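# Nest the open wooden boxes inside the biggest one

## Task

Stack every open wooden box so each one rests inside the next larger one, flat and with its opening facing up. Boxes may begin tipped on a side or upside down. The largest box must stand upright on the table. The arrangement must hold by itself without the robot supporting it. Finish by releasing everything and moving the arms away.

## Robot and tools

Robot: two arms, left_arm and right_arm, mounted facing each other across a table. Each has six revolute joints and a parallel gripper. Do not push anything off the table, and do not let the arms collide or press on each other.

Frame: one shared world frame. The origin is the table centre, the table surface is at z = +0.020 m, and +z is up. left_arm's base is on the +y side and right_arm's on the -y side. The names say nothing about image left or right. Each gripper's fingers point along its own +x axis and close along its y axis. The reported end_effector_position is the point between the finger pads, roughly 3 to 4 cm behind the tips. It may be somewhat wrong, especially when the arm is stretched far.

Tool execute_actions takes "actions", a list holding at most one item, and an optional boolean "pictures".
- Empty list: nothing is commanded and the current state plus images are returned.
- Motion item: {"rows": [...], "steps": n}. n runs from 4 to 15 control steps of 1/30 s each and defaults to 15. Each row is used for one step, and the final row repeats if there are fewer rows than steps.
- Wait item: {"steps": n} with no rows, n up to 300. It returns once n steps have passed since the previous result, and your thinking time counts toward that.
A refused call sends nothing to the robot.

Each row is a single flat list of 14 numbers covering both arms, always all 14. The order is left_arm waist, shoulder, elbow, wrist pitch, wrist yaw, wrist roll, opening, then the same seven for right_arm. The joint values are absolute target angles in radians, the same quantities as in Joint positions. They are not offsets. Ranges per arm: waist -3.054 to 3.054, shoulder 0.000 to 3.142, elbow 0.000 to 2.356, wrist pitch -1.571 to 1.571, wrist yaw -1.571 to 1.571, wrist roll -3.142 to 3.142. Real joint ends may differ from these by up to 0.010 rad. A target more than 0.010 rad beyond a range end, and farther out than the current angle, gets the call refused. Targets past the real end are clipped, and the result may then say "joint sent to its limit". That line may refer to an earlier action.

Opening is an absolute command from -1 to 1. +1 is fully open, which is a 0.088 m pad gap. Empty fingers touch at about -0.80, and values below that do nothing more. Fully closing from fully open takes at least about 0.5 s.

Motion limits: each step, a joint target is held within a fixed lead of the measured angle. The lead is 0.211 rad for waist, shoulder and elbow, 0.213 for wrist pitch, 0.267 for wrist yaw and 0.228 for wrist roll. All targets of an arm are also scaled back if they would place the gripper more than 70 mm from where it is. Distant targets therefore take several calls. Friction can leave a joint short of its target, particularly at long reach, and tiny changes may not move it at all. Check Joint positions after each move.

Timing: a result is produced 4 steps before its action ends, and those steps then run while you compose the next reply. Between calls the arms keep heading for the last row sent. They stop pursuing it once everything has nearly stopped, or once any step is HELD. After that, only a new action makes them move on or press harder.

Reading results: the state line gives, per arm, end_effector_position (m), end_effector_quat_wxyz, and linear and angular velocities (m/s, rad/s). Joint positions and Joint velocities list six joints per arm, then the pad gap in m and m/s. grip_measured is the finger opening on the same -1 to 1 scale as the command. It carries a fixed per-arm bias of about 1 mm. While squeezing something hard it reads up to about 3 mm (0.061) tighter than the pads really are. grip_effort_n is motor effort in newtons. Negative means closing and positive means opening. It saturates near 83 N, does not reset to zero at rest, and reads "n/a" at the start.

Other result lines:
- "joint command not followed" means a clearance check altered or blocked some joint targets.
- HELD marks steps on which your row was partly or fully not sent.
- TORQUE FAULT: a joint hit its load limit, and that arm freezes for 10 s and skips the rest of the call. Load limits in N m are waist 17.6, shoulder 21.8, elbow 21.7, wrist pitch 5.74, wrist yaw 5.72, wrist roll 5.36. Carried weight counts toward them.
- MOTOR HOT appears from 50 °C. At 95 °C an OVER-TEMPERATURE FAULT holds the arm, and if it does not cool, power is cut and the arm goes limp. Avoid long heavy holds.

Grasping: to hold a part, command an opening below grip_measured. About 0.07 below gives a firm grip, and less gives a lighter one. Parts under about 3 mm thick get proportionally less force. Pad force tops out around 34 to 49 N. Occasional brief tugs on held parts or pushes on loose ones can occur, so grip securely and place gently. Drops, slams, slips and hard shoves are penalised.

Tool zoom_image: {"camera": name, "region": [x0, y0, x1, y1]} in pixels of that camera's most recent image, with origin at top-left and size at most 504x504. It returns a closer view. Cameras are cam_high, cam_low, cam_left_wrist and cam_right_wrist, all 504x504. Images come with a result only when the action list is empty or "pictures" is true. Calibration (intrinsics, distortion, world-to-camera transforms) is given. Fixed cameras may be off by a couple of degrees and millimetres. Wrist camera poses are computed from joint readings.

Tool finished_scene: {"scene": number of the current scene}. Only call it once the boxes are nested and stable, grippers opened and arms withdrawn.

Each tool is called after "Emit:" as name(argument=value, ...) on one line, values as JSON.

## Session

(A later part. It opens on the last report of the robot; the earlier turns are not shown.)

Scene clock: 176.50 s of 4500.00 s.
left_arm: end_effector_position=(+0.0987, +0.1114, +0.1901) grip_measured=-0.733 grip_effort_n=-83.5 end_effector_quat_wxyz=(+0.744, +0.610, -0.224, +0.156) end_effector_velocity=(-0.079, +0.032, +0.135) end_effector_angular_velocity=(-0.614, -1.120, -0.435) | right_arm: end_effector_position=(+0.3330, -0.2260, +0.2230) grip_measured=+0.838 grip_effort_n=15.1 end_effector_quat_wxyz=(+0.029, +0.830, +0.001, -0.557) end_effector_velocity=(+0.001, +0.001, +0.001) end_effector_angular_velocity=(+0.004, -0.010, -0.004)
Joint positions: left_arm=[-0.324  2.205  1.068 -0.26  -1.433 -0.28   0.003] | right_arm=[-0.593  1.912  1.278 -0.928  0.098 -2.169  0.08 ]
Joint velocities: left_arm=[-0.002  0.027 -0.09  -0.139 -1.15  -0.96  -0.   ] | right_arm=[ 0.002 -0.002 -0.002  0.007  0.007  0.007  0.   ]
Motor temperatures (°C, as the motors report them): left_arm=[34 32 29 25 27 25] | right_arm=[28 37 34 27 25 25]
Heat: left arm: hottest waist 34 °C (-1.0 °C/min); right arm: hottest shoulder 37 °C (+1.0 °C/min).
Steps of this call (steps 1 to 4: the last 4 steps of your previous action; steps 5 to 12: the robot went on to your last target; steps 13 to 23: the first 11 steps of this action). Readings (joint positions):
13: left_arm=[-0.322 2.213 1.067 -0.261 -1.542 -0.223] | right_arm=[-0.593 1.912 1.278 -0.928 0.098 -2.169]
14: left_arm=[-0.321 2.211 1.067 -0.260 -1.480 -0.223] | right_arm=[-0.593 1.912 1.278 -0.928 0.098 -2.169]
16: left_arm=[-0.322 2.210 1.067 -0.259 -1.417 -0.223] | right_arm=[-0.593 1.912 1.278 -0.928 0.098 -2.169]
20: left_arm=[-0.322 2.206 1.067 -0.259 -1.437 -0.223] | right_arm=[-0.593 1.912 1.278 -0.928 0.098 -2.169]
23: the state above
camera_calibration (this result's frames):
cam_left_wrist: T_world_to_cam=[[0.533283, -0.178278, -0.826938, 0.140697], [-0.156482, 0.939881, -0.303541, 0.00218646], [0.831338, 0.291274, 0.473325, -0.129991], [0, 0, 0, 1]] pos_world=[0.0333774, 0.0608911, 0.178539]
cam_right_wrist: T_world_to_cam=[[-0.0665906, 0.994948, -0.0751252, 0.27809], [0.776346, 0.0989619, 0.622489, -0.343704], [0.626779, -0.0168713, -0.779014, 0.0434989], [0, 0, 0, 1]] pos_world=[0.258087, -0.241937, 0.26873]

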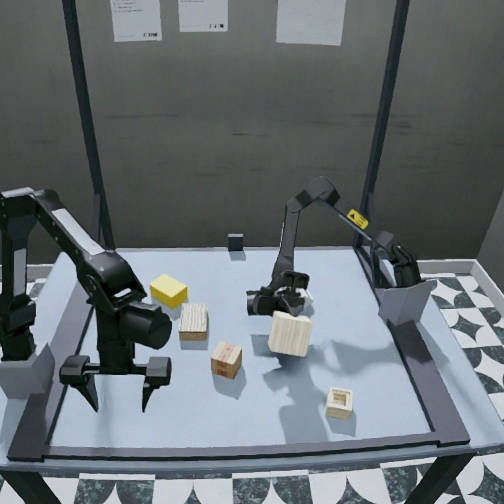

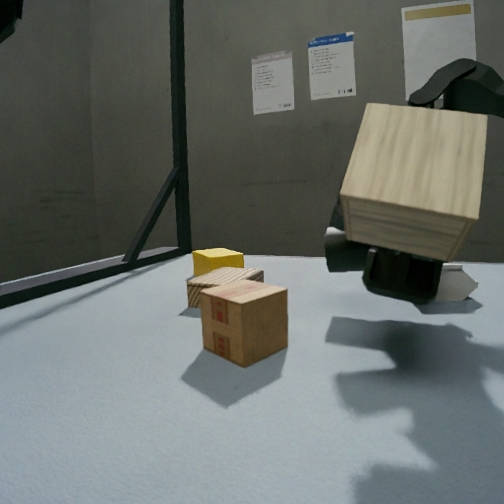

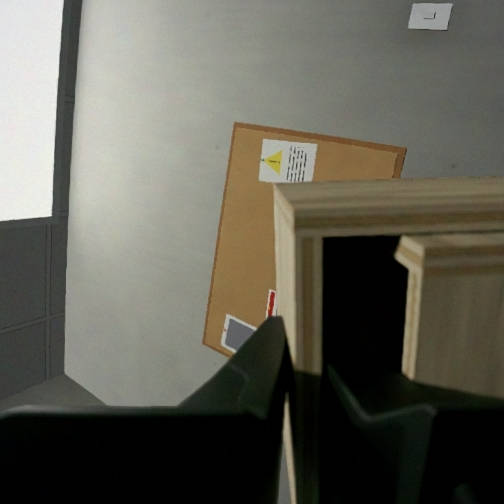

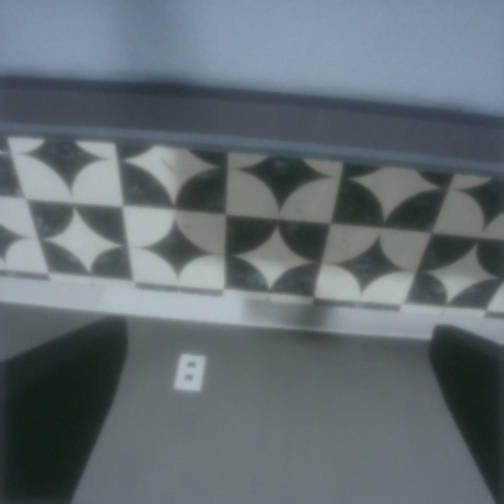

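Emit:
execute_actions(actions=[{"rows":[[-0.1,2.2,1.15,-0.4,-0.4,-0.1,-0.85,-0.593,1.912,1.278,-0.928,0.098,-2.169,0.84]],"steps":15}])

Emit:
execute_actions(actions=[{"rows":[[0.1,2.19,1.3,-0.65,0.3,0.15,-0.85,-0.593,1.912,1.278,-0.928,0.098,-2.169,0.84]],"steps":15}])

Emit:
execute_actions(actions=[{"rows":[[0.16,2.19,1.335,-0.735,0.83,0.26,-0.85,-0.593,1.912,1.278,-0.928,0.098,-2.169,0.84]],"steps":15}])

Emit:
execute_actions(actions=[{"rows":[[0.15,2.255,1.28,-0.565,0.82,0.2,-0.85,-0.593,1.912,1.278,-0.928,0.098,-2.169,0.84]],"steps":15}], pictures=true)

Scene clock: 177.23 s of 4500.00 s.
left_arm: end_effector_position=(+0.1705, +0.1426, +0.1846) grip_measured=-0.732 grip_effort_n=-83.5 end_effector_quat_wxyz=(+0.745, +0.657, +0.030, +0.114) end_effector_velocity=(+0.012, -0.014, -0.270) end_effector_angular_velocity=(-0.185, +1.742, -0.056) | right_arm: end_effector_position=(+0.3330, -0.2260, +0.2230) grip_measured=+0.838 grip_effort_n=14.7 end_effector_quat_wxyz=(+0.029, +0.830, +0.001, -0.557) end_effector_velocity=(-0.001, -0.005, +0.001) end_effector_angular_velocity=(-0.020, +0.003, -0.001)
Joint positions: left_arm=[-0.102  2.205  1.136 -0.391 -0.947 -0.122  0.003] | right_arm=[-0.593  1.912  1.278 -0.928  0.098 -2.169  0.08 ]
Joint velocities: left_arm=[-0.056 -0.007  0.022 -0.022  1.736  0.154 -0.   ] | right_arm=[-0.002 -0.007 -0.002 -0.022  0.007 -0.007 -0.   ]
Motor temperatures (°C, as the motors report them): left_arm=[35 32 29 25 27 25] | right_arm=[28 37 34 27 25 25]
Heat: left arm: hottest waist 35 °C (+0.0 °C/min); right arm: hottest shoulder 37 °C (+1.0 °C/min).
Steps of this call (steps 1 to 4: the last 4 steps of your previous action; steps 5 to 11: the robot went on to your last target; steps 12 to 22: the first 11 steps of this action). Readings (joint positions):
12: left_arm=[-0.319 2.205 1.074 -0.276 -1.536 -0.370] | right_arm=[-0.593 1.912 1.278 -0.928 0.098 -2.169]
13: left_arm=[-0.297 2.205 1.089 -0.306 -1.469 -0.317] | right_arm=[-0.593 1.912 1.278 -0.928 0.098 -2.169]
15: left_arm=[-0.221 2.205 1.116 -0.342 -1.350 -0.230] | right_arm=[-0.593 1.912 1.278 -0.928 0.098 -2.169]
19: left_arm=[-0.110 2.205 1.136 -0.381 -1.124 -0.146] | right_arm=[-0.593 1.912 1.278 -0.928 0.098 -2.169]
22: the state above

Scene clock: 177.73 s of 4500.00 s.
left_arm: end_effector_position=(+0.1664, +0.1419, +0.1356) grip_measured=-0.732 grip_effort_n=-83.5 end_effector_quat_wxyz=(+0.686, +0.609, +0.368, -0.150) end_effector_velocity=(-0.190, -0.057, -0.204) end_effector_angular_velocity=(-0.449, +1.680, -0.144) | right_arm: end_effector_position=(+0.3330, -0.2260, +0.2230) grip_measured=+0.838 grip_effort_n=14.2 end_effector_quat_wxyz=(+0.029, +0.830, +0.001, -0.557) end_effector_velocity=(-0.006, +0.002, -0.001) end_effector_angular_velocity=(+0.013, +0.033, +0.015)
Joint positions: left_arm=[ 0.099  2.199  1.284 -0.634 -0.078  0.132  0.003] | right_arm=[-0.593  1.912  1.278 -0.928  0.098 -2.169  0.08 ]
Joint velocities: left_arm=[-0.061 -0.007 -0.002 -0.198  1.722  0.125 -0.   ] | right_arm=[ 0.002 -0.007 -0.002 -0.007 -0.037 -0.007 -0.   ]
Motor temperatures (°C, as the motors report them): left_arm=[35 32 29 25 27 25] | right_arm=[28 37 34 27 25 25]
Heat: left arm: hottest waist 35 °C (+0.0 °C/min); right arm: hottest shoulder 37 °C (+1.0 °C/min).
Steps of this call (steps 1 to 4: the last 4 steps of your previous action; steps 5 to 15: the first 11 steps of this action). Readings (joint positions):
5: left_arm=[-0.102 2.205 1.156 -0.419 -0.649 -0.083] | right_arm=[-0.593 1.912 1.278 -0.928 0.098 -2.169]
6: left_arm=[-0.081 2.206 1.185 -0.477 -0.581 -0.027] | right_arm=[-0.593 1.912 1.278 -0.928 0.098 -2.169]
8: left_arm=[-0.011 2.205 1.229 -0.546 -0.471 0.047] | right_arm=[-0.593 1.912 1.278 -0.928 0.098 -2.169]
12: left_arm=[0.091 2.199 1.281 -0.612 -0.252 0.112] | right_arm=[-0.593 1.912 1.278 -0.928 0.098 -2.169]
15: the state above

Scene clock: 178.23 s of 4500.00 s.
left_arm: end_effector_position=(+0.0768, +0.0981, +0.1081) grip_measured=-0.732 grip_effort_n=-83.5 end_effector_quat_wxyz=(+0.582, +0.429, +0.529, -0.444) end_effector_velocity=(-0.119, -0.074, +0.007) end_effector_angular_velocity=(-0.415, +0.758, -0.131) | right_arm: end_effector_position=(+0.3330, -0.2260, +0.2230) grip_measured=+0.838 grip_effort_n=15.1 end_effector_quat_wxyz=(+0.029, +0.830, +0.001, -0.557) end_effector_velocity=(-0.002, -0.002, +0.001) end_effector_angular_velocity=(-0.000, +0.008, +0.005)
Joint positions: left_arm=[ 0.146  2.194  1.324 -0.728  0.716  0.251  0.003] | right_arm=[-0.593  1.912  1.278 -0.928  0.098 -2.169  0.08 ]
Joint velocities: left_arm=[-0.002 -0.002  0.051 -0.037  0.872  0.051 -0.   ] | right_arm=[-0.002 -0.007 -0.002 -0.007 -0.007 -0.007 -0.   ]
Motor temperatures (°C, as the motors report them): left_arm=[35 32 29 25 27 25] | right_arm=[28 37 34 27 25 25]
Heat: left arm: hottest waist 35 °C (+0.0 °C/min); right arm: hottest shoulder 37 °C (+1.0 °C/min).
Steps of this call (steps 1 to 4: the last 4 steps of your previous action; steps 5 to 15: the first 11 steps of this action). Readings (joint positions):
5: left_arm=[0.118 2.194 1.298 -0.650 0.164 0.151] | right_arm=[-0.593 1.912 1.278 -0.928 0.098 -2.169]
6: left_arm=[0.128 2.194 1.308 -0.669 0.223 0.177] | right_arm=[-0.593 1.912 1.278 -0.928 0.098 -2.169]
8: left_arm=[0.142 2.194 1.317 -0.699 0.345 0.213] | right_arm=[-0.593 1.912 1.278 -0.928 0.098 -2.169]
12: left_arm=[0.146 2.194 1.319 -0.723 0.573 0.242] | right_arm=[-0.593 1.912 1.278 -0.928 0.098 -2.169]
15: the state above

Scene clock: 178.73 s of 4500.00 s.
left_arm: end_effector_position=(+0.0841, +0.0910, +0.0907) grip_measured=-0.732 grip_effort_n=-83.5 end_effector_quat_wxyz=(+0.581, +0.391, +0.527, -0.482) end_effector_velocity=(-0.002, -0.023, +0.000) end_effector_angular_velocity=(-0.087, -0.011, -0.081) | right_arm: end_effector_position=(+0.3330, -0.2260, +0.2230) grip_measured=+0.838 grip_effort_n=15.1 end_effector_quat_wxyz=(+0.029, +0.830, +0.001, -0.557) end_effector_velocity=(-0.006, -0.004, -0.003) end_effector_angular_velocity=(-0.015, +0.033, +0.006)
Joint positions: left_arm=[ 0.148  2.246  1.285 -0.576  0.813  0.206  0.003] | right_arm=[-0.593  1.912  1.278 -0.928  0.098 -2.169  0.08 ]
Joint velocities: left_arm=[-0.017 -0.007 -0.002  0.125  0.037 -0.022  0.   ] | right_arm=[ 0.002 -0.002 -0.007 -0.022 -0.022 -0.007 -0.   ]
Motor temperatures (°C, as the motors report them): left_arm=[35 32 29 25 27 25] | right_arm=[28 37 34 27 25 25]
Heat: left arm: hottest waist 35 °C (+0.0 °C/min); right arm: hottest shoulder 37 °C (+1.0 °C/min).
Steps of this call (steps 1 to 4: the last 4 steps of your previous action; steps 5 to 15: the first 11 steps of this action). Readings (joint positions):
5: left_arm=[0.149 2.197 1.323 -0.720 0.796 0.251] | right_arm=[-0.593 1.912 1.278 -0.928 0.098 -2.169]
6: left_arm=[0.149 2.201 1.315 -0.680 0.802 0.242] | right_arm=[-0.593 1.912 1.278 -0.928 0.098 -2.169]
8: left_arm=[0.148 2.218 1.308 -0.626 0.806 0.226] | right_arm=[-0.593 1.912 1.278 -0.928 0.098 -2.169]
12: left_arm=[0.147 2.243 1.288 -0.590 0.809 0.211] | right_arm=[-0.593 1.912 1.278 -0.928 0.098 -2.169]
15: the state above
camera_calibration (this result's frames):
cam_left_wrist: T_world_to_cam=[[-0.978691, -0.204171, 0.0218648, 0.115155], [-0.196176, 0.961157, 0.194143, -0.0547919], [-0.0606539, 0.185717, -0.98073, 0.151633], [0, 0, 0, 1]] pos_world=[0.111149, 0.0480143, 0.15683]
cam_right_wrist: T_world_to_cam=[[-0.0665906, 0.994948, -0.0751252, 0.27809], [0.776346, 0.0989619, 0.622489, -0.343704], [0.626779, -0.0168713, -0.779014, 0.0434989], [0, 0, 0, 1]] pos_world=[0.258087, -0.241937, 0.26873]

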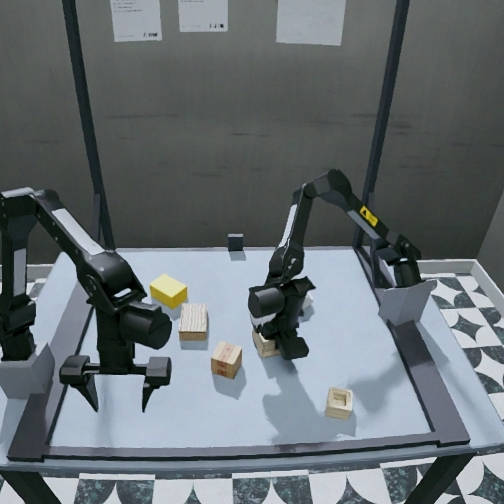

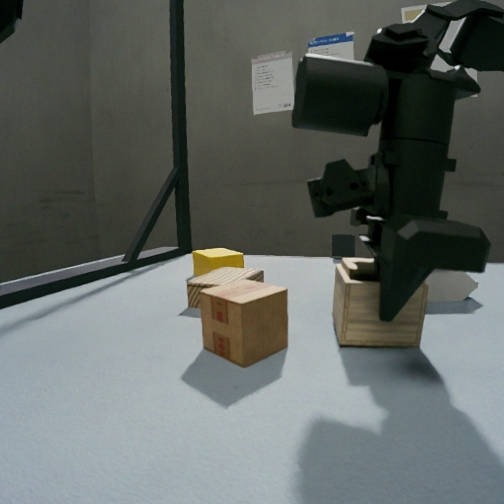

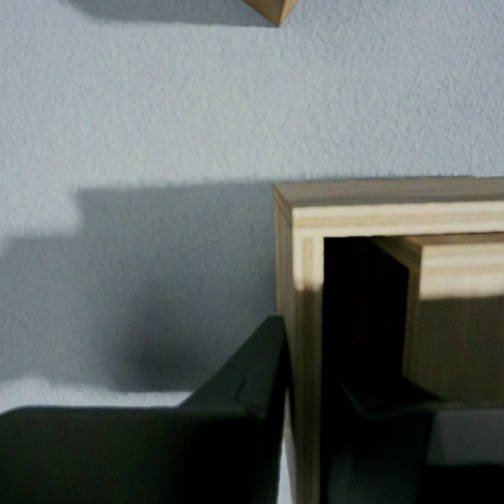

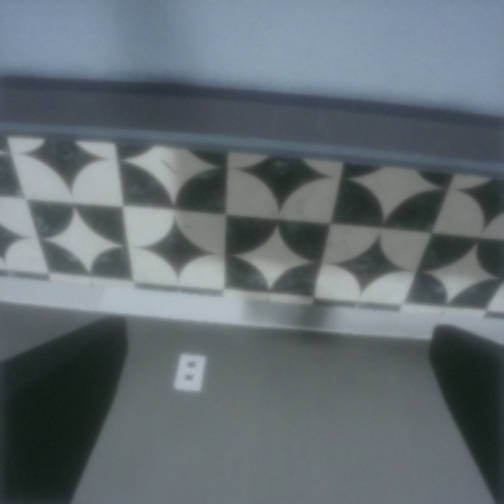

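Release, rise and look.

Emit:
execute_actions(actions=[{"rows":[[0.15,2.255,1.28,-0.565,0.82,0.2,-0.5,-0.593,1.912,1.278,-0.928,0.098,-2.169,0.84]],"steps":10}])

Emit:
execute_actions(actions=[{"rows":[[0.2,2.17,1.36,-0.8,0.84,0.31,-0.5,-0.593,1.912,1.278,-0.928,0.098,-2.169,0.84]],"steps":15}])

Emit:
execute_actions(actions=[{"rows":[[0.1,2.1,1.42,-0.95,0.86,0.38,-0.5,-0.593,1.912,1.278,-0.928,0.098,-2.169,0.84]],"steps":15}], pictures=true)

Scene clock: 179.13 s of 4500.00 s.
left_arm: end_effector_position=(+0.0843, +0.0898, +0.0906) grip_measured=-0.578 grip_effort_n=17.0 end_effector_quat_wxyz=(+0.581, +0.390, +0.525, -0.484) end_effector_velocity=(-0.000, -0.003, +0.002) end_effector_angular_velocity=(-0.012, +0.002, +0.000) | right_arm: end_effector_position=(+0.3330, -0.2260, +0.2230) grip_measured=+0.838 grip_effort_n=15.1 end_effector_quat_wxyz=(+0.029, +0.830, +0.001, -0.557) end_effector_velocity=(+0.002, -0.000, -0.001) end_effector_angular_velocity=(-0.004, -0.007, +0.004)
Joint positions: left_arm=[ 0.148  2.246  1.284 -0.567  0.815  0.203  0.011] | right_arm=[-0.593  1.912  1.278 -0.928  0.098 -2.169  0.08 ]
Joint velocities: left_arm=[ 0.002 -0.002  0.002  0.007  0.007 -0.007  0.027] | right_arm=[-0.002  0.002 -0.002  0.007  0.007 -0.007 -0.   ]
Motor temperatures (°C, as the motors report them): left_arm=[35 32 29 25 27 25] | right_arm=[28 37 34 27 25 25]
Heat: left arm: hottest waist 35 °C (+0.0 °C/min); right arm: hottest shoulder 37 °C (+1.0 °C/min).
Steps of this call (steps 1 to 4: the last 4 steps of your previous action; steps 5 to 6: the robot went on to your last target; steps 7 to 12: the first 6 steps of this action). Readings (joint positions):
7: left_arm=[0.147 2.246 1.284 -0.570 0.814 0.203] | right_arm=[-0.593 1.912 1.278 -0.928 0.098 -2.169]
8: left_arm=[0.147 2.246 1.284 -0.568 0.815 0.203] | right_arm=[-0.593 1.912 1.278 -0.928 0.098 -2.169]
10: left_arm=[0.148 2.246 1.284 -0.567 0.815 0.203] | right_arm=[-0.593 1.912 1.278 -0.928 0.098 -2.169]
12: the state above

Scene clock: 179.63 s of 4500.00 s.
left_arm: end_effector_position=(+0.0697, +0.0896, +0.1299) grip_measured=-0.504 grip_effort_n=16.0 end_effector_quat_wxyz=(+0.571, +0.388, +0.534, -0.488) end_effector_velocity=(-0.013, +0.011, +0.003) end_effector_angular_velocity=(+0.057, +0.046, +0.027) | right_arm: end_effector_position=(+0.3330, -0.2260, +0.2230) grip_measured=+0.838 grip_effort_n=14.2 end_effector_quat_wxyz=(+0.029, +0.830, +0.001, -0.557) end_effector_velocity=(-0.002, +0.002, -0.001) end_effector_angular_velocity=(+0.015, +0.015, +0.010)
Joint positions: left_arm=[ 0.197  2.182  1.352 -0.783  0.834  0.301  0.014] | right_arm=[-0.593  1.912  1.278 -0.928  0.098 -2.169  0.08 ]
Joint velocities: left_arm=[-0.002 -0.007  0.017 -0.125  0.007  0.037  0.   ] | right_arm=[-0.002 -0.002 -0.002  0.007 -0.022 -0.007 -0.   ]
Motor temperatures (°C, as the motors report them): left_arm=[35 33 29 25 27 25] | right_arm=[28 37 34 27 25 25]
Heat: left arm: hottest waist 35 °C (+0.0 °C/min); right arm: hottest shoulder 37 °C (+1.0 °C/min).
Steps of this call (steps 1 to 4: the last 4 steps of your previous action; steps 5 to 15: the first 11 steps of this action). Readings (joint positions):
5: left_arm=[0.149 2.244 1.290 -0.587 0.816 0.214] | right_arm=[-0.593 1.912 1.278 -0.928 0.098 -2.169]
6: left_arm=[0.154 2.241 1.303 -0.640 0.820 0.235] | right_arm=[-0.593 1.912 1.278 -0.928 0.098 -2.169]
8: left_arm=[0.171 2.224 1.317 -0.711 0.826 0.265] | right_arm=[-0.593 1.912 1.278 -0.928 0.098 -2.169]
12: left_arm=[0.195 2.191 1.345 -0.766 0.833 0.293] | right_arm=[-0.593 1.912 1.278 -0.928 0.098 -2.169]
15: the state above

Scene clock: 180.13 s of 4500.00 s.
left_arm: end_effector_position=(+0.0108, +0.0760, +0.1341) grip_measured=-0.503 grip_effort_n=15.6 end_effector_quat_wxyz=(+0.513, +0.429, +0.533, -0.518) end_effector_velocity=(+0.000, +0.012, +0.006) end_effector_angular_velocity=(+0.045, +0.001, +0.053) | right_arm: end_effector_position=(+0.3330, -0.2260, +0.2230) grip_measured=+0.838 grip_effort_n=15.1 end_effector_quat_wxyz=(+0.029, +0.830, +0.001, -0.557) end_effector_velocity=(-0.003, +0.001, +0.000) end_effector_angular_velocity=(+0.007, +0.020, +0.008)
Joint positions: left_arm=[ 0.096  2.108  1.414 -0.939  0.858  0.373  0.014] | right_arm=[-0.593  1.912  1.278 -0.928  0.098 -2.169  0.08 ]
Joint velocities: left_arm=[ 0.017 -0.007  0.002 -0.081 -0.022  0.007 -0.   ] | right_arm=[-0.002 -0.002  0.002 -0.007 -0.022 -0.007 -0.   ]
Motor temperatures (°C, as the motors report them): left_arm=[35 33 29 25 27 25] | right_arm=[28 37 34 27 25 25]
Heat: left arm: hottest waist 35 °C (+0.0 °C/min); right arm: hottest shoulder 37 °C (+1.0 °C/min).
Steps of this call (steps 1 to 4: the last 4 steps of your previous action; steps 5 to 15: the first 11 steps of this action). Readings (joint positions):
5: left_arm=[0.195 2.178 1.358 -0.809 0.834 0.314] | right_arm=[-0.593 1.912 1.278 -0.928 0.098 -2.169]
6: left_arm=[0.187 2.173 1.369 -0.847 0.834 0.329] | right_arm=[-0.593 1.912 1.278 -0.928 0.098 -2.169]
8: left_arm=[0.154 2.153 1.383 -0.892 0.843 0.350] | right_arm=[-0.593 1.912 1.278 -0.928 0.098 -2.169]
12: left_arm=[0.101 2.115 1.410 -0.928 0.857 0.369] | right_arm=[-0.593 1.912 1.278 -0.928 0.098 -2.169]
15: the state above
camera_calibration (this result's frames):
cam_left_wrist: T_world_to_cam=[[-0.994367, -0.0663749, 0.0826316, 0.0210244], [-0.0422549, 0.963251, 0.265259, -0.0744976], [-0.0972014, 0.260273, -0.96063, 0.184551], [0, 0, 0, 1]] pos_world=[0.0356967, 0.0251219, 0.195309]
cam_right_wrist: T_world_to_cam=[[-0.0665906, 0.994948, -0.0751252, 0.27809], [0.776346, 0.0989619, 0.622489, -0.343704], [0.626779, -0.0168713, -0.779014, 0.0434989], [0, 0, 0, 1]] pos_world=[0.258087, -0.241937, 0.26873]

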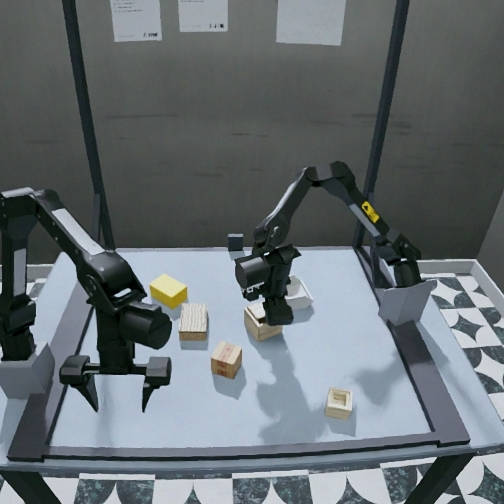

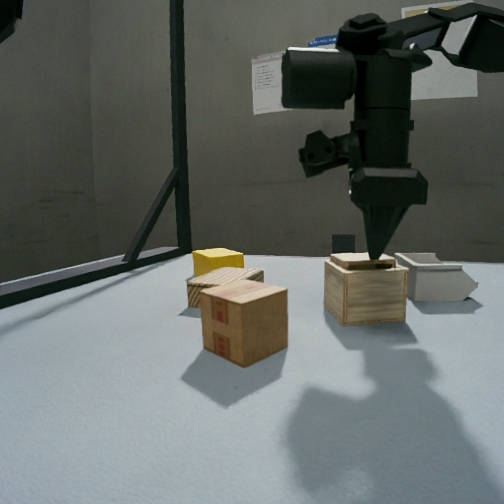

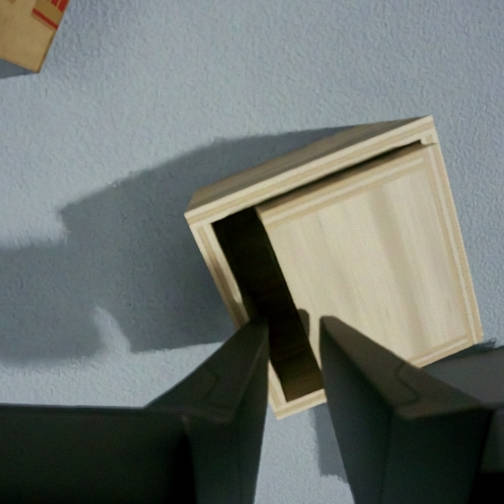

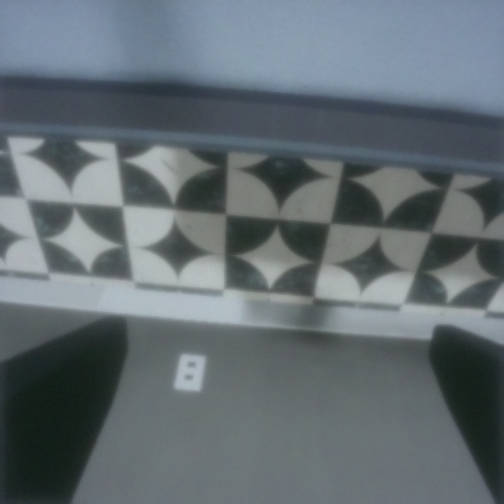

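Emit:
execute_actions(actions=[{"rows":[[0.1,2.1,1.42,-0.95,0.86,0.0,-0.3,-0.593,1.912,1.278,-0.928,0.098,-2.169,0.84]],"steps":15}], pictures=true)

Scene clock: 180.83 s of 4500.00 s.
left_arm: end_effector_position=(+0.0105, +0.0772, +0.1344) grip_measured=-0.314 grip_effort_n=15.6 end_effector_quat_wxyz=(+0.578, +0.335, +0.616, -0.417) end_effector_velocity=(+0.001, +0.005, +0.000) end_effector_angular_velocity=(+0.051, +0.006, +0.271) | right_arm: end_effector_position=(+0.3330, -0.2260, +0.2230) grip_measured=+0.838 grip_effort_n=14.7 end_effector_quat_wxyz=(+0.029, +0.830, +0.001, -0.557) end_effector_velocity=(-0.004, -0.004, -0.003) end_effector_angular_velocity=(-0.008, +0.033, -0.012)
Joint positions: left_arm=[ 0.097  2.108  1.414 -0.948  0.858  0.033  0.024] | right_arm=[-0.593  1.912  1.278 -0.928  0.098 -2.169  0.08 ]
Joint velocities: left_arm=[ 0.002 -0.002 -0.002 -0.022 -0.022 -0.256  0.004] | right_arm=[-0.002  0.002 -0.002 -0.022 -0.022  0.007 -0.   ]
Motor temperatures (°C, as the motors report them): left_arm=[35 33 29 25 27 25] | right_arm=[28 37 34 27 25 25]
Heat: left arm: hottest waist 35 °C (+0.0 °C/min); right arm: hottest shoulder 37 °C (+1.0 °C/min).
Steps of this call (steps 1 to 4: the last 4 steps of your previous action; steps 5 to 10: the robot went on to your last target; steps 11 to 21: the first 11 steps of this action). Readings (joint positions):
11: left_arm=[0.097 2.108 1.414 -0.948 0.858 0.353] | right_arm=[-0.593 1.912 1.278 -0.928 0.098 -2.169]
12: left_arm=[0.097 2.108 1.414 -0.948 0.858 0.300] | right_arm=[-0.593 1.912 1.278 -0.928 0.098 -2.169]
14: left_arm=[0.097 2.108 1.414 -0.948 0.858 0.204] | right_arm=[-0.593 1.912 1.278 -0.928 0.098 -2.169]
18: left_arm=[0.097 2.108 1.414 -0.948 0.858 0.071] | right_arm=[-0.593 1.912 1.278 -0.928 0.098 -2.169]
21: the state above
camera_calibration (this result's frames):
cam_left_wrist: T_world_to_cam=[[-0.910578, -0.401304, 0.0990053, 0.043496], [-0.355131, 0.882136, 0.309384, -0.072215], [-0.211493, 0.246558, -0.945769, 0.184766], [0, 0, 0, 1]] pos_world=[0.0530376, 0.035603, 0.192782]
cam_right_wrist: T_world_to_cam=[[-0.0665906, 0.994948, -0.0751252, 0.27809], [0.776346, 0.0989619, 0.622489, -0.343704], [0.626779, -0.0168713, -0.779014, 0.0434989], [0, 0, 0, 1]] pos_world=[0.258087, -0.241937, 0.26873]

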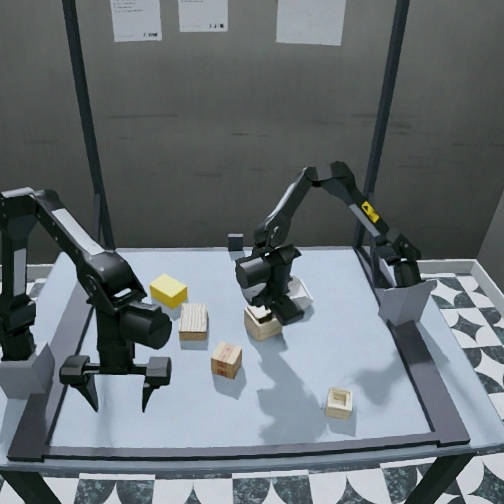

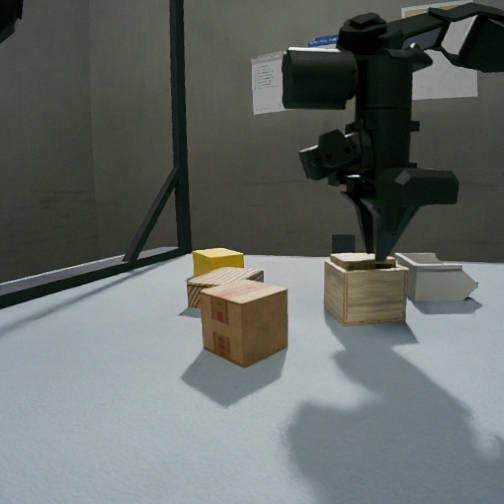

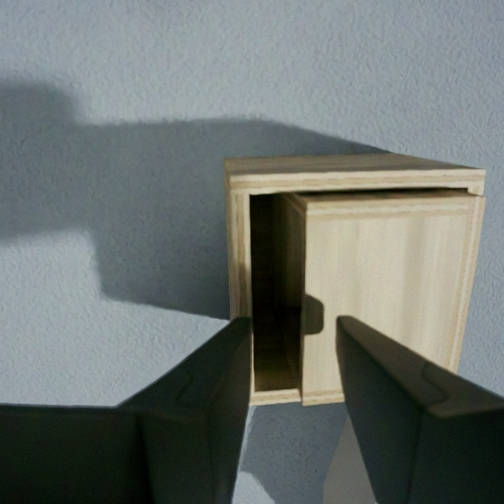

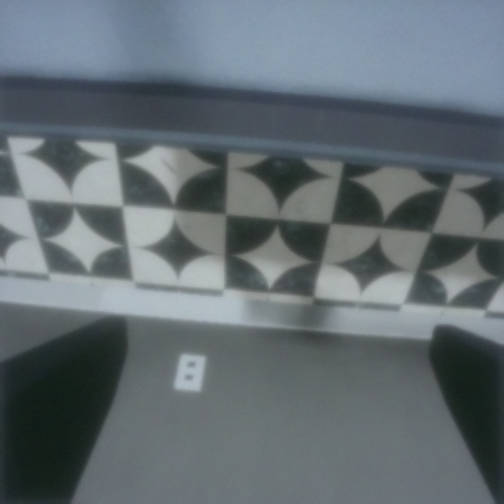

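Emit:
execute_actions(actions=[{"rows":[[0.03,2.09,1.42,-0.95,0.87,0.03,0.8,-0.593,1.912,1.278,-0.928,0.098,-2.169,0.84]],"steps":15}], pictures=true)

Scene clock: 181.50 s of 4500.00 s.
left_arm: end_effector_position=(-0.0095, +0.0726, +0.1257) grip_measured=+0.721 grip_effort_n=12.3 end_effector_quat_wxyz=(+0.560, +0.350, +0.617, -0.427) end_effector_velocity=(-0.050, +0.001, -0.039) end_effector_angular_velocity=(+0.102, +0.047, -0.106) | right_arm: end_effector_position=(+0.3330, -0.2260, +0.2230) grip_measured=+0.838 grip_effort_n=15.6 end_effector_quat_wxyz=(+0.029, +0.830, +0.001, -0.557) end_effector_velocity=(-0.000, -0.003, +0.000) end_effector_angular_velocity=(-0.009, +0.011, +0.013)
Joint positions: left_arm=[ 0.044  2.095  1.42  -0.95   0.867  0.026  0.074] | right_arm=[-0.593  1.912  1.278 -0.928  0.098 -2.169  0.08 ]
Joint velocities: left_arm=[-0.159 -0.007 -0.007 -0.007  0.007 -0.007  0.038] | right_arm=[-0.007 -0.002 -0.002 -0.007 -0.007 -0.022  0.   ]
Motor temperatures (°C, as the motors report them): left_arm=[35 33 29 25 27 25] | right_arm=[28 37 34 27 25 25]
Heat: left arm: hottest waist 35 °C (+0.0 °C/min); right arm: hottest shoulder 37 °C (+1.0 °C/min).
Steps of this call (steps 1 to 4: the last 4 steps of your previous action; steps 5 to 9: the robot went on to your last target; steps 10 to 20: the first 11 steps of this action). Readings (joint positions):
10: left_arm=[0.096 2.108 1.414 -0.948 0.858 0.006] | right_arm=[-0.593 1.912 1.278 -0.928 0.098 -2.169]
11: left_arm=[0.089 2.108 1.414 -0.948 0.858 0.009] | right_arm=[-0.593 1.912 1.278 -0.928 0.098 -2.169]
13: left_arm=[0.067 2.108 1.414 -0.950 0.857 0.017] | right_arm=[-0.593 1.912 1.278 -0.928 0.098 -2.169]
17: left_arm=[0.051 2.099 1.418 -0.951 0.867 0.023] | right_arm=[-0.593 1.912 1.278 -0.928 0.098 -2.169]
20: the state above
camera_calibration (this result's frames):
cam_left_wrist: T_world_to_cam=[[-0.925839, -0.362588, 0.106548, 0.0204056], [-0.310847, 0.890976, 0.330963, -0.0754471], [-0.214935, 0.273298, -0.937609, 0.170371], [0, 0, 0, 1]] pos_world=[0.0320585, 0.0280582, 0.182538]
cam_right_wrist: T_world_to_cam=[[-0.0665906, 0.994948, -0.0751252, 0.27809], [0.776346, 0.0989619, 0.622489, -0.343704], [0.626779, -0.0168713, -0.779014, 0.0434989], [0, 0, 0, 1]] pos_world=[0.258087, -0.241937, 0.26873]

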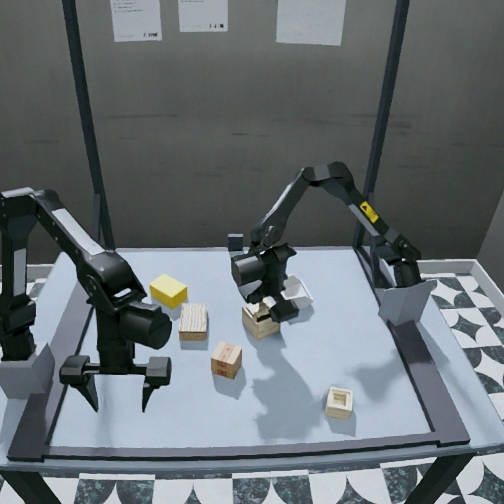

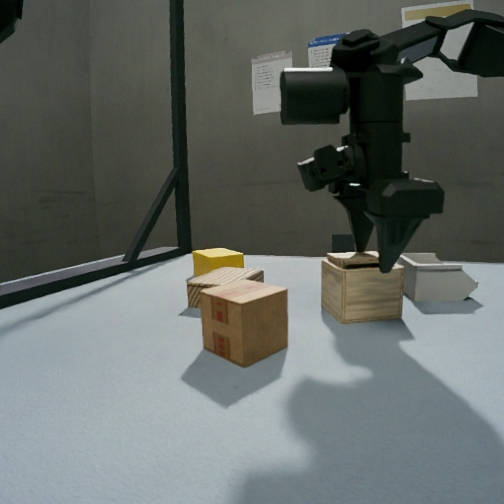

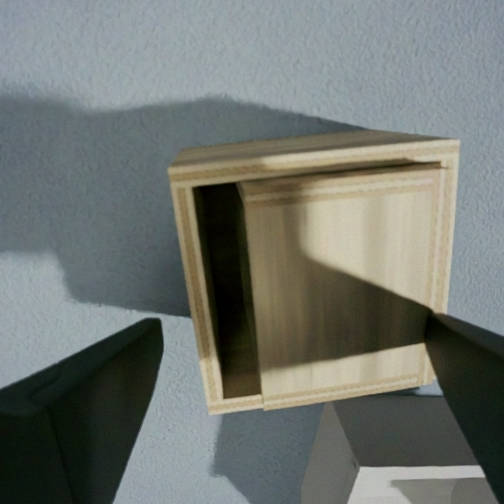

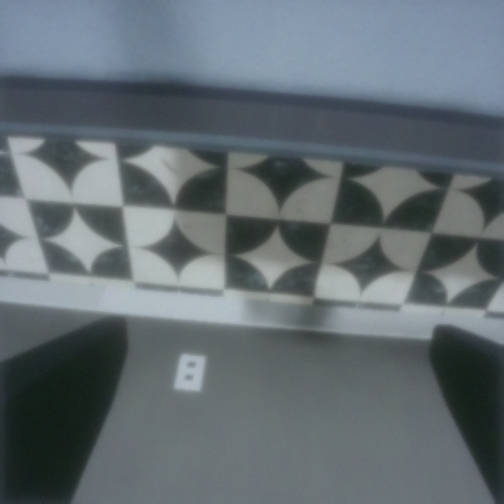

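Emit:
execute_actions(actions=[{"rows":[[-0.01,2.095,1.42,-0.95,0.87,-0.06,0.5,-0.593,1.912,1.278,-0.928,0.098,-2.169,0.84]],"steps":15}], pictures=true)

Scene clock: 182.00 s of 4500.00 s.
left_arm: end_effector_position=(-0.0254, +0.0720, +0.1140) grip_measured=+0.519 grip_effort_n=-19.8 end_effector_quat_wxyz=(+0.557, +0.347, +0.635, -0.407) end_effector_velocity=(+0.001, +0.000, +0.002) end_effector_angular_velocity=(+0.008, -0.006, +0.039) | right_arm: end_effector_position=(+0.3330, -0.2260, +0.2230) grip_measured=+0.838 grip_effort_n=14.7 end_effector_quat_wxyz=(+0.029, +0.830, +0.001, -0.557) end_effector_velocity=(-0.002, -0.001, +0.001) end_effector_angular_velocity=(+0.003, +0.021, +0.017)
Joint positions: left_arm=[-0.007  2.091  1.421 -0.95   0.868 -0.052  0.064] | right_arm=[-0.593  1.912  1.278 -0.928  0.098 -2.169  0.08 ]
Joint velocities: left_arm=[ 0.002 -0.002  0.002 -0.007 -0.007 -0.037 -0.006] | right_arm=[-0.007 -0.007 -0.002 -0.007 -0.022 -0.022 -0.   ]
Motor temperatures (°C, as the motors report them): left_arm=[35 33 29 25 27 25] | right_arm=[28 37 34 27 25 25]
Heat: left arm: hottest waist 35 °C (+0.0 °C/min); right arm: hottest shoulder 37 °C (+1.0 °C/min).
Steps of this call (steps 1 to 4: the last 4 steps of your previous action; steps 5 to 15: the first 11 steps of this action). Readings (joint positions):
5: left_arm=[0.036 2.095 1.420 -0.949 0.875 0.019] | right_arm=[-0.593 1.912 1.278 -0.928 0.098 -2.169]
6: left_arm=[0.034 2.095 1.420 -0.951 0.879 0.002] | right_arm=[-0.593 1.912 1.278 -0.928 0.098 -2.169]
8: left_arm=[0.028 2.090 1.421 -0.951 0.873 -0.022] | right_arm=[-0.593 1.912 1.278 -0.928 0.098 -2.169]
12: left_arm=[-0.000 2.091 1.421 -0.950 0.868 -0.046] | right_arm=[-0.593 1.912 1.278 -0.928 0.098 -2.169]
15: the state above
camera_calibration (this result's frames):
cam_left_wrist: T_world_to_cam=[[-0.910718, -0.399715, 0.104016, 0.010073], [-0.337788, 0.865733, 0.369332, -0.0792419], [-0.237678, 0.301222, -0.923458, 0.151969], [0, 0, 0, 1]] pos_world=[0.0185263, 0.0268523, 0.168556]
cam_right_wrist: T_world_to_cam=[[-0.0665906, 0.994948, -0.0751252, 0.27809], [0.776346, 0.0989619, 0.622489, -0.343704], [0.626779, -0.0168713, -0.779014, 0.0434989], [0, 0, 0, 1]] pos_world=[0.258087, -0.241937, 0.26873]

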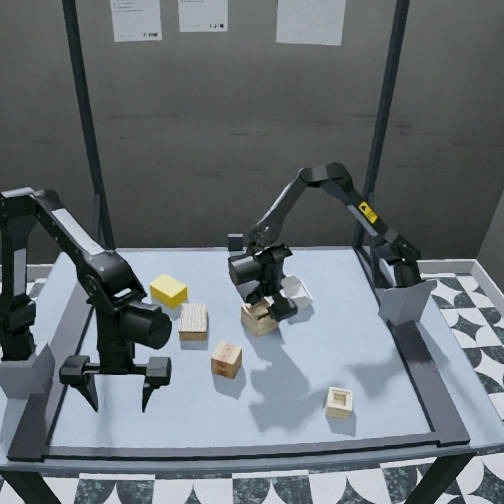

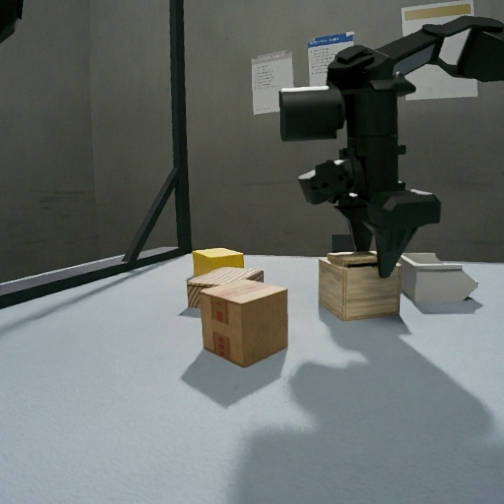

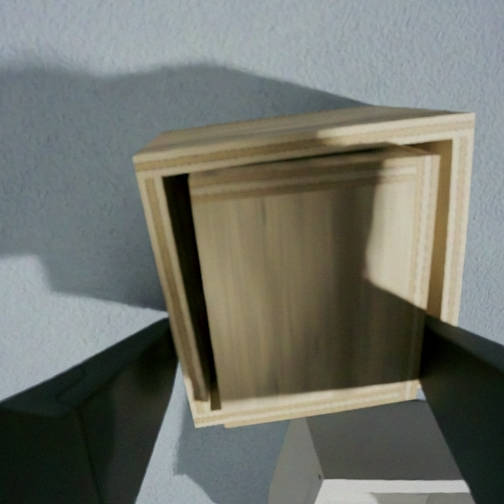

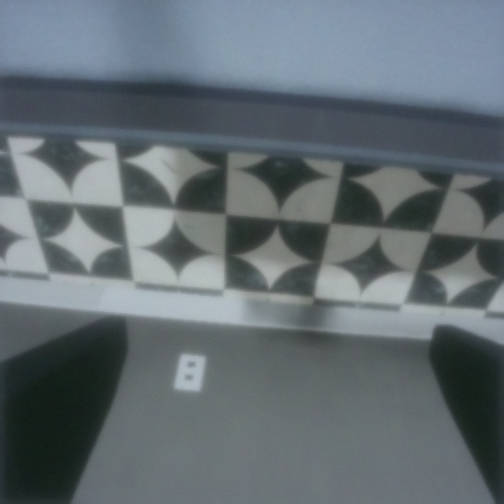

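Emit:
execute_actions(actions=[{"rows":[[-0.025,2.091,1.42,-0.95,0.87,-0.08,0.43,-0.593,1.912,1.278,-0.928,0.098,-2.169,0.84]],"steps":10}])

Emit:
execute_actions(actions=[{"rows":[[-0.05,2.11,1.39,-0.87,0.865,-0.12,0.43,-0.593,1.912,1.278,-0.928,0.098,-2.169,0.84]],"steps":15}], pictures=true)

Scene clock: 182.43 s of 4500.00 s.
left_arm: end_effector_position=(-0.0273, +0.0721, +0.1124) grip_measured=+0.450 grip_effort_n=-20.7 end_effector_quat_wxyz=(+0.558, +0.344, +0.640, -0.401) end_effector_velocity=(-0.006, +0.000, -0.005) end_effector_angular_velocity=(+0.019, -0.003, +0.029) | right_arm: end_effector_position=(+0.3330, -0.2260, +0.2230) grip_measured=+0.838 grip_effort_n=15.6 end_effector_quat_wxyz=(+0.029, +0.830, +0.001, -0.557) end_effector_velocity=(-0.003, -0.001, -0.001) end_effector_angular_velocity=(-0.006, +0.010, +0.009)
Joint positions: left_arm=[-0.014  2.091  1.421 -0.95   0.868 -0.073  0.061] | right_arm=[-0.593  1.912  1.278 -0.928  0.098 -2.169  0.08 ]
Joint velocities: left_arm=[-0.022 -0.002 -0.002  0.007 -0.007 -0.051 -0.007] | right_arm=[ 0.002 -0.002 -0.002 -0.007 -0.007 -0.007 -0.   ]
Motor temperatures (°C, as the motors report them): left_arm=[35 33 29 25 27 25] | right_arm=[28 37 34 27 25 25]
Heat: left arm: hottest waist 35 °C (+0.0 °C/min); right arm: hottest shoulder 37 °C (+1.0 °C/min).
Steps of this call (steps 1 to 4: the last 4 steps of your previous action; steps 5 to 7: the robot went on to your last target; steps 8 to 13: the first 6 steps of this action). Readings (joint positions):
8: left_arm=[-0.010 2.091 1.421 -0.950 0.868 -0.059] | right_arm=[-0.593 1.912 1.278 -0.928 0.098 -2.169]
9: left_arm=[-0.011 2.091 1.421 -0.950 0.868 -0.064] | right_arm=[-0.593 1.912 1.278 -0.928 0.098 -2.169]
11: left_arm=[-0.012 2.091 1.421 -0.950 0.868 -0.069] | right_arm=[-0.593 1.912 1.278 -0.928 0.098 -2.169]
13: the state above

Scene clock: 182.93 s of 4500.00 s.
left_arm: end_effector_position=(-0.0270, +0.0700, +0.1032) grip_measured=+0.435 grip_effort_n=-26.3 end_effector_quat_wxyz=(+0.564, +0.342, +0.636, -0.401) end_effector_velocity=(+0.001, +0.007, -0.006) end_effector_angular_velocity=(+0.026, -0.000, +0.057) | right_arm: end_effector_position=(+0.3330, -0.2260, +0.2230) grip_measured=+0.838 grip_effort_n=14.7 end_effector_quat_wxyz=(+0.029, +0.830, +0.001, -0.557) end_effector_velocity=(+0.000, -0.007, -0.001) end_effector_angular_velocity=(-0.026, +0.008, -0.008)
Joint positions: left_arm=[-0.032  2.092  1.397 -0.884  0.863 -0.117  0.06 ] | right_arm=[-0.593  1.912  1.278 -0.928  0.098 -2.169  0.08 ]
Joint velocities: left_arm=[-0.007  0.002 -0.022  0.007 -0.007 -0.051 -0.   ] | right_arm=[-0.007  0.002 -0.002 -0.022  0.007 -0.007 -0.   ]
Motor temperatures (°C, as the motors report them): left_arm=[35 33 29 25 27 25] | right_arm=[28 37 34 27 25 25]
Heat: left arm: hottest waist 35 °C (+0.0 °C/min); right arm: hottest shoulder 37 °C (+1.0 °C/min).
Steps of this call (steps 1 to 4: the last 4 steps of your previous action; steps 5 to 15: the first 11 steps of this action). Readings (joint positions):
5: left_arm=[-0.017 2.091 1.418 -0.944 0.868 -0.082] | right_arm=[-0.593 1.912 1.278 -0.928 0.098 -2.169]
6: left_arm=[-0.020 2.091 1.413 -0.929 0.867 -0.091] | right_arm=[-0.593 1.912 1.278 -0.928 0.098 -2.169]
8: left_arm=[-0.027 2.092 1.406 -0.906 0.865 -0.103] | right_arm=[-0.593 1.912 1.278 -0.928 0.098 -2.169]
12: left_arm=[-0.031 2.092 1.399 -0.889 0.863 -0.114] | right_arm=[-0.593 1.912 1.278 -0.928 0.098 -2.169]
15: the state above
camera_calibration (this result's frames):
cam_left_wrist: T_world_to_cam=[[-0.903821, -0.416441, 0.0984097, 0.0108546], [-0.356665, 0.860212, 0.364452, -0.0736979], [-0.236426, 0.2943, -0.926008, 0.143013], [0, 0, 0, 1]] pos_world=[0.0173372, 0.0258273, 0.158222]
cam_right_wrist: T_world_to_cam=[[-0.0665906, 0.994948, -0.0751252, 0.27809], [0.776346, 0.0989619, 0.622489, -0.343704], [0.626779, -0.0168713, -0.779014, 0.0434989], [0, 0, 0, 1]] pos_world=[0.258087, -0.241937, 0.26873]

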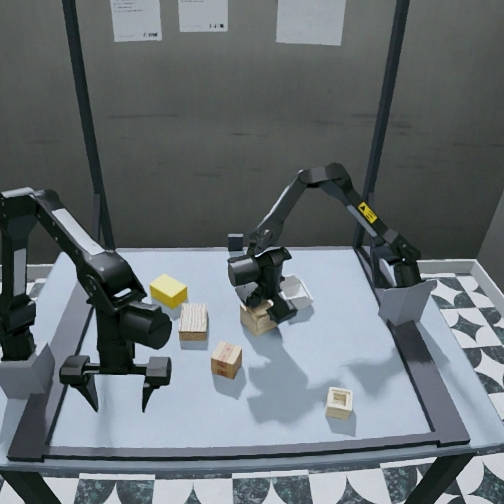

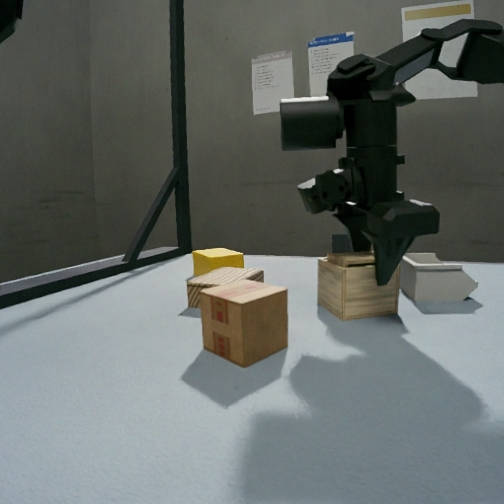

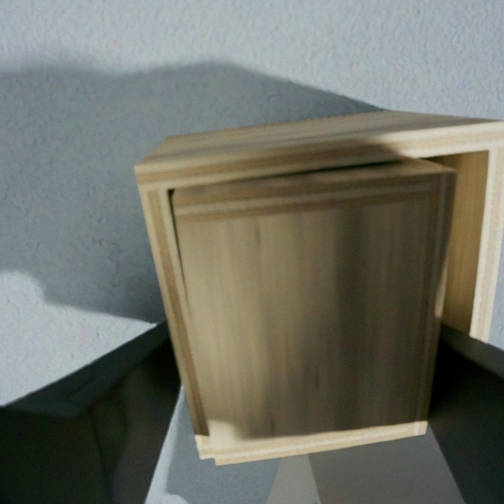

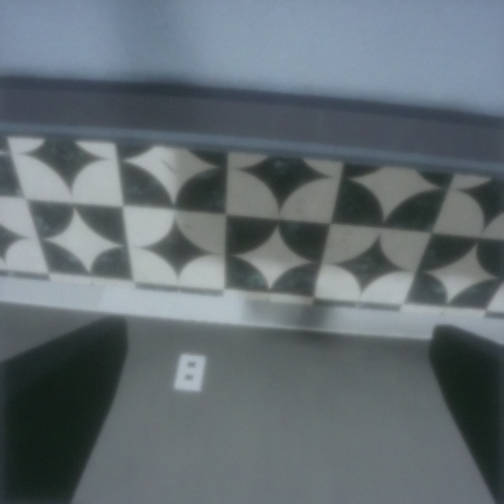

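Emit:
execute_actions(actions=[{"rows":[[-0.075,2.135,1.355,-0.78,0.86,-0.16,0.5,-0.593,1.912,1.278,-0.928,0.098,-2.169,0.84]],"steps":15}])

Emit:
execute_actions(actions=[{"rows":[[-0.075,2.135,1.355,-0.78,0.86,-0.16,0.2,-0.593,1.912,1.278,-0.928,0.098,-2.169,0.84]],"steps":15}], pictures=true)

Scene clock: 183.80 s of 4500.00 s.
left_arm: end_effector_position=(-0.0269, +0.0714, +0.0782) grip_measured=+0.493 grip_effort_n=15.6 end_effector_quat_wxyz=(+0.557, +0.349, +0.636, -0.403) end_effector_velocity=(+0.003, -0.001, -0.003) end_effector_angular_velocity=(-0.011, -0.011, -0.009) | right_arm: end_effector_position=(+0.3330, -0.2260, +0.2230) grip_measured=+0.838 grip_effort_n=15.1 end_effector_quat_wxyz=(+0.029, +0.830, +0.001, -0.557) end_effector_velocity=(-0.001, -0.002, -0.000) end_effector_angular_velocity=(-0.004, +0.010, +0.004)
Joint positions: left_arm=[-0.075  2.124  1.363 -0.787  0.863 -0.155  0.063] | right_arm=[-0.593  1.912  1.278 -0.928  0.098 -2.169  0.08 ]
Joint velocities: left_arm=[-0.002  0.002 -0.012  0.037 -0.007 -0.007  0.001] | right_arm=[-0.002 -0.002 -0.002 -0.007 -0.007 -0.007 -0.   ]
Motor temperatures (°C, as the motors report them): left_arm=[35 33 29 25 27 25] | right_arm=[28 37 34 27 25 25]
Heat: left arm: hottest waist 35 °C (+0.0 °C/min); right arm: hottest shoulder 37 °C (+1.0 °C/min).
Steps of this call (steps 1 to 4: the last 4 steps of your previous action; steps 5 to 15: the robot went on to your last target; steps 16 to 26: the first 11 steps of this action). Readings (joint positions):
16: left_arm=[-0.033 2.094 1.392 -0.869 0.863 -0.125] | right_arm=[-0.593 1.912 1.278 -0.928 0.098 -2.169]
17: left_arm=[-0.038 2.096 1.385 -0.840 0.863 -0.132] | right_arm=[-0.593 1.912 1.278 -0.928 0.098 -2.169]
19: left_arm=[-0.056 2.109 1.378 -0.814 0.863 -0.142] | right_arm=[-0.593 1.912 1.278 -0.928 0.098 -2.169]
23: left_arm=[-0.075 2.124 1.364 -0.793 0.864 -0.153] | right_arm=[-0.593 1.912 1.278 -0.928 0.098 -2.169]
26: the state above

Scene clock: 184.30 s of 4500.00 s.
left_arm: end_effector_position=(-0.0266, +0.0712, +0.0781) grip_measured=+0.355 grip_effort_n=-83.5 end_effector_quat_wxyz=(+0.558, +0.347, +0.636, -0.403) end_effector_velocity=(-0.001, +0.004, -0.000) end_effector_angular_velocity=(+0.018, -0.002, +0.005) | right_arm: end_effector_position=(+0.3330, -0.2260, +0.2230) grip_measured=+0.838 grip_effort_n=14.7 end_effector_quat_wxyz=(+0.029, +0.830, +0.001, -0.557) end_effector_velocity=(+0.001, -0.005, +0.004) end_effector_angular_velocity=(-0.023, -0.012, -0.002)
Joint positions: left_arm=[-0.075  2.124  1.361 -0.782  0.864 -0.159  0.056] | right_arm=[-0.593  1.912  1.278 -0.928  0.098 -2.169  0.08 ]
Joint velocities: left_arm=[-0.002 -0.002 -0.002 -0.022 -0.007  0.007 -0.   ] | right_arm=[-0.002 -0.007  0.002 -0.022  0.022 -0.007 -0.   ]
Motor temperatures (°C, as the motors report them): left_arm=[35 33 29 25 27 25] | right_arm=[28 37 34 27 25 25]
Heat: left arm: hottest waist 35 °C (+0.0 °C/min); right arm: hottest shoulder 37 °C (+1.0 °C/min).
Steps of this call (steps 1 to 4: the last 4 steps of your previous action; steps 5 to 15: the first 11 steps of this action). Readings (joint positions):
5: left_arm=[-0.075 2.124 1.361 -0.783 0.864 -0.156] | right_arm=[-0.593 1.912 1.278 -0.928 0.098 -2.169]
6: left_arm=[-0.075 2.124 1.361 -0.782 0.864 -0.156] | right_arm=[-0.593 1.912 1.278 -0.928 0.098 -2.169]
8: left_arm=[-0.075 2.124 1.361 -0.782 0.864 -0.158] | right_arm=[-0.593 1.912 1.278 -0.928 0.098 -2.169]
12: left_arm=[-0.075 2.124 1.361 -0.782 0.864 -0.159] | right_arm=[-0.593 1.912 1.278 -0.928 0.098 -2.169]
15: the state above
camera_calibration (this result's frames):
cam_left_wrist: T_world_to_cam=[[-0.908877, -0.405247, 0.0985712, 0.0132712], [-0.343888, 0.861903, 0.372644, -0.0658169], [-0.235972, 0.304791, -0.922724, 0.118513], [0, 0, 0, 1]] pos_world=[0.017394, 0.0259842, 0.132573]
cam_right_wrist: T_world_to_cam=[[-0.0665906, 0.994948, -0.0751252, 0.27809], [0.776346, 0.0989619, 0.622489, -0.343704], [0.626779, -0.0168713, -0.779014, 0.0434989], [0, 0, 0, 1]] pos_world=[0.258087, -0.241937, 0.26873]

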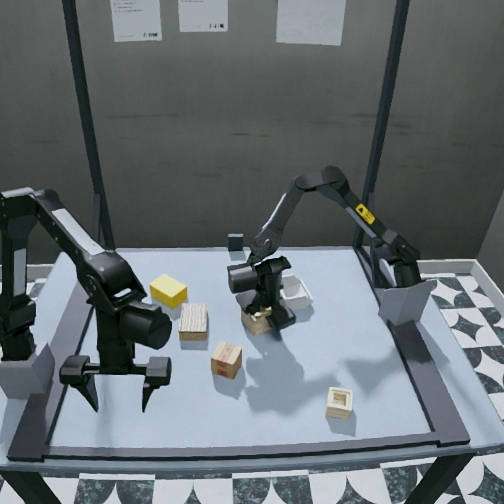

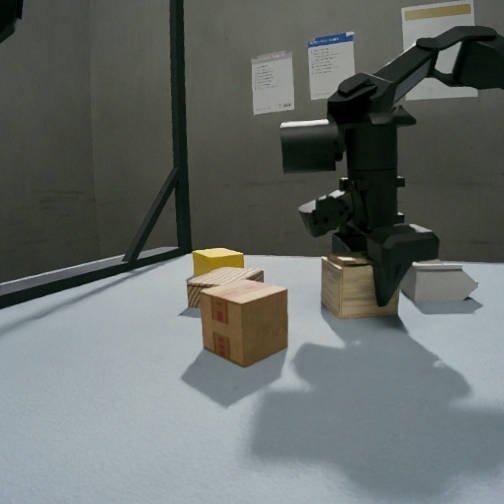

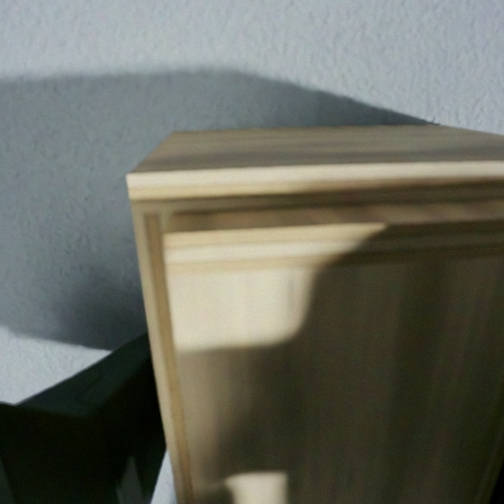

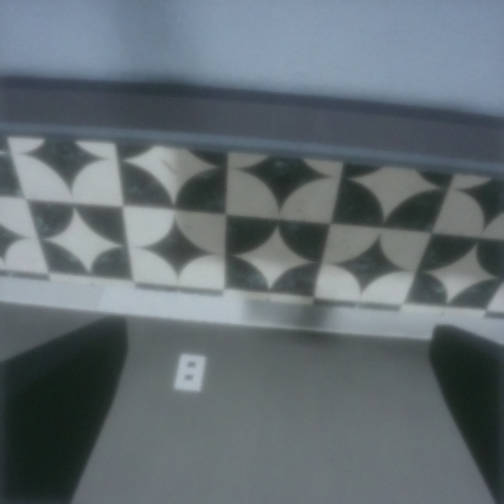

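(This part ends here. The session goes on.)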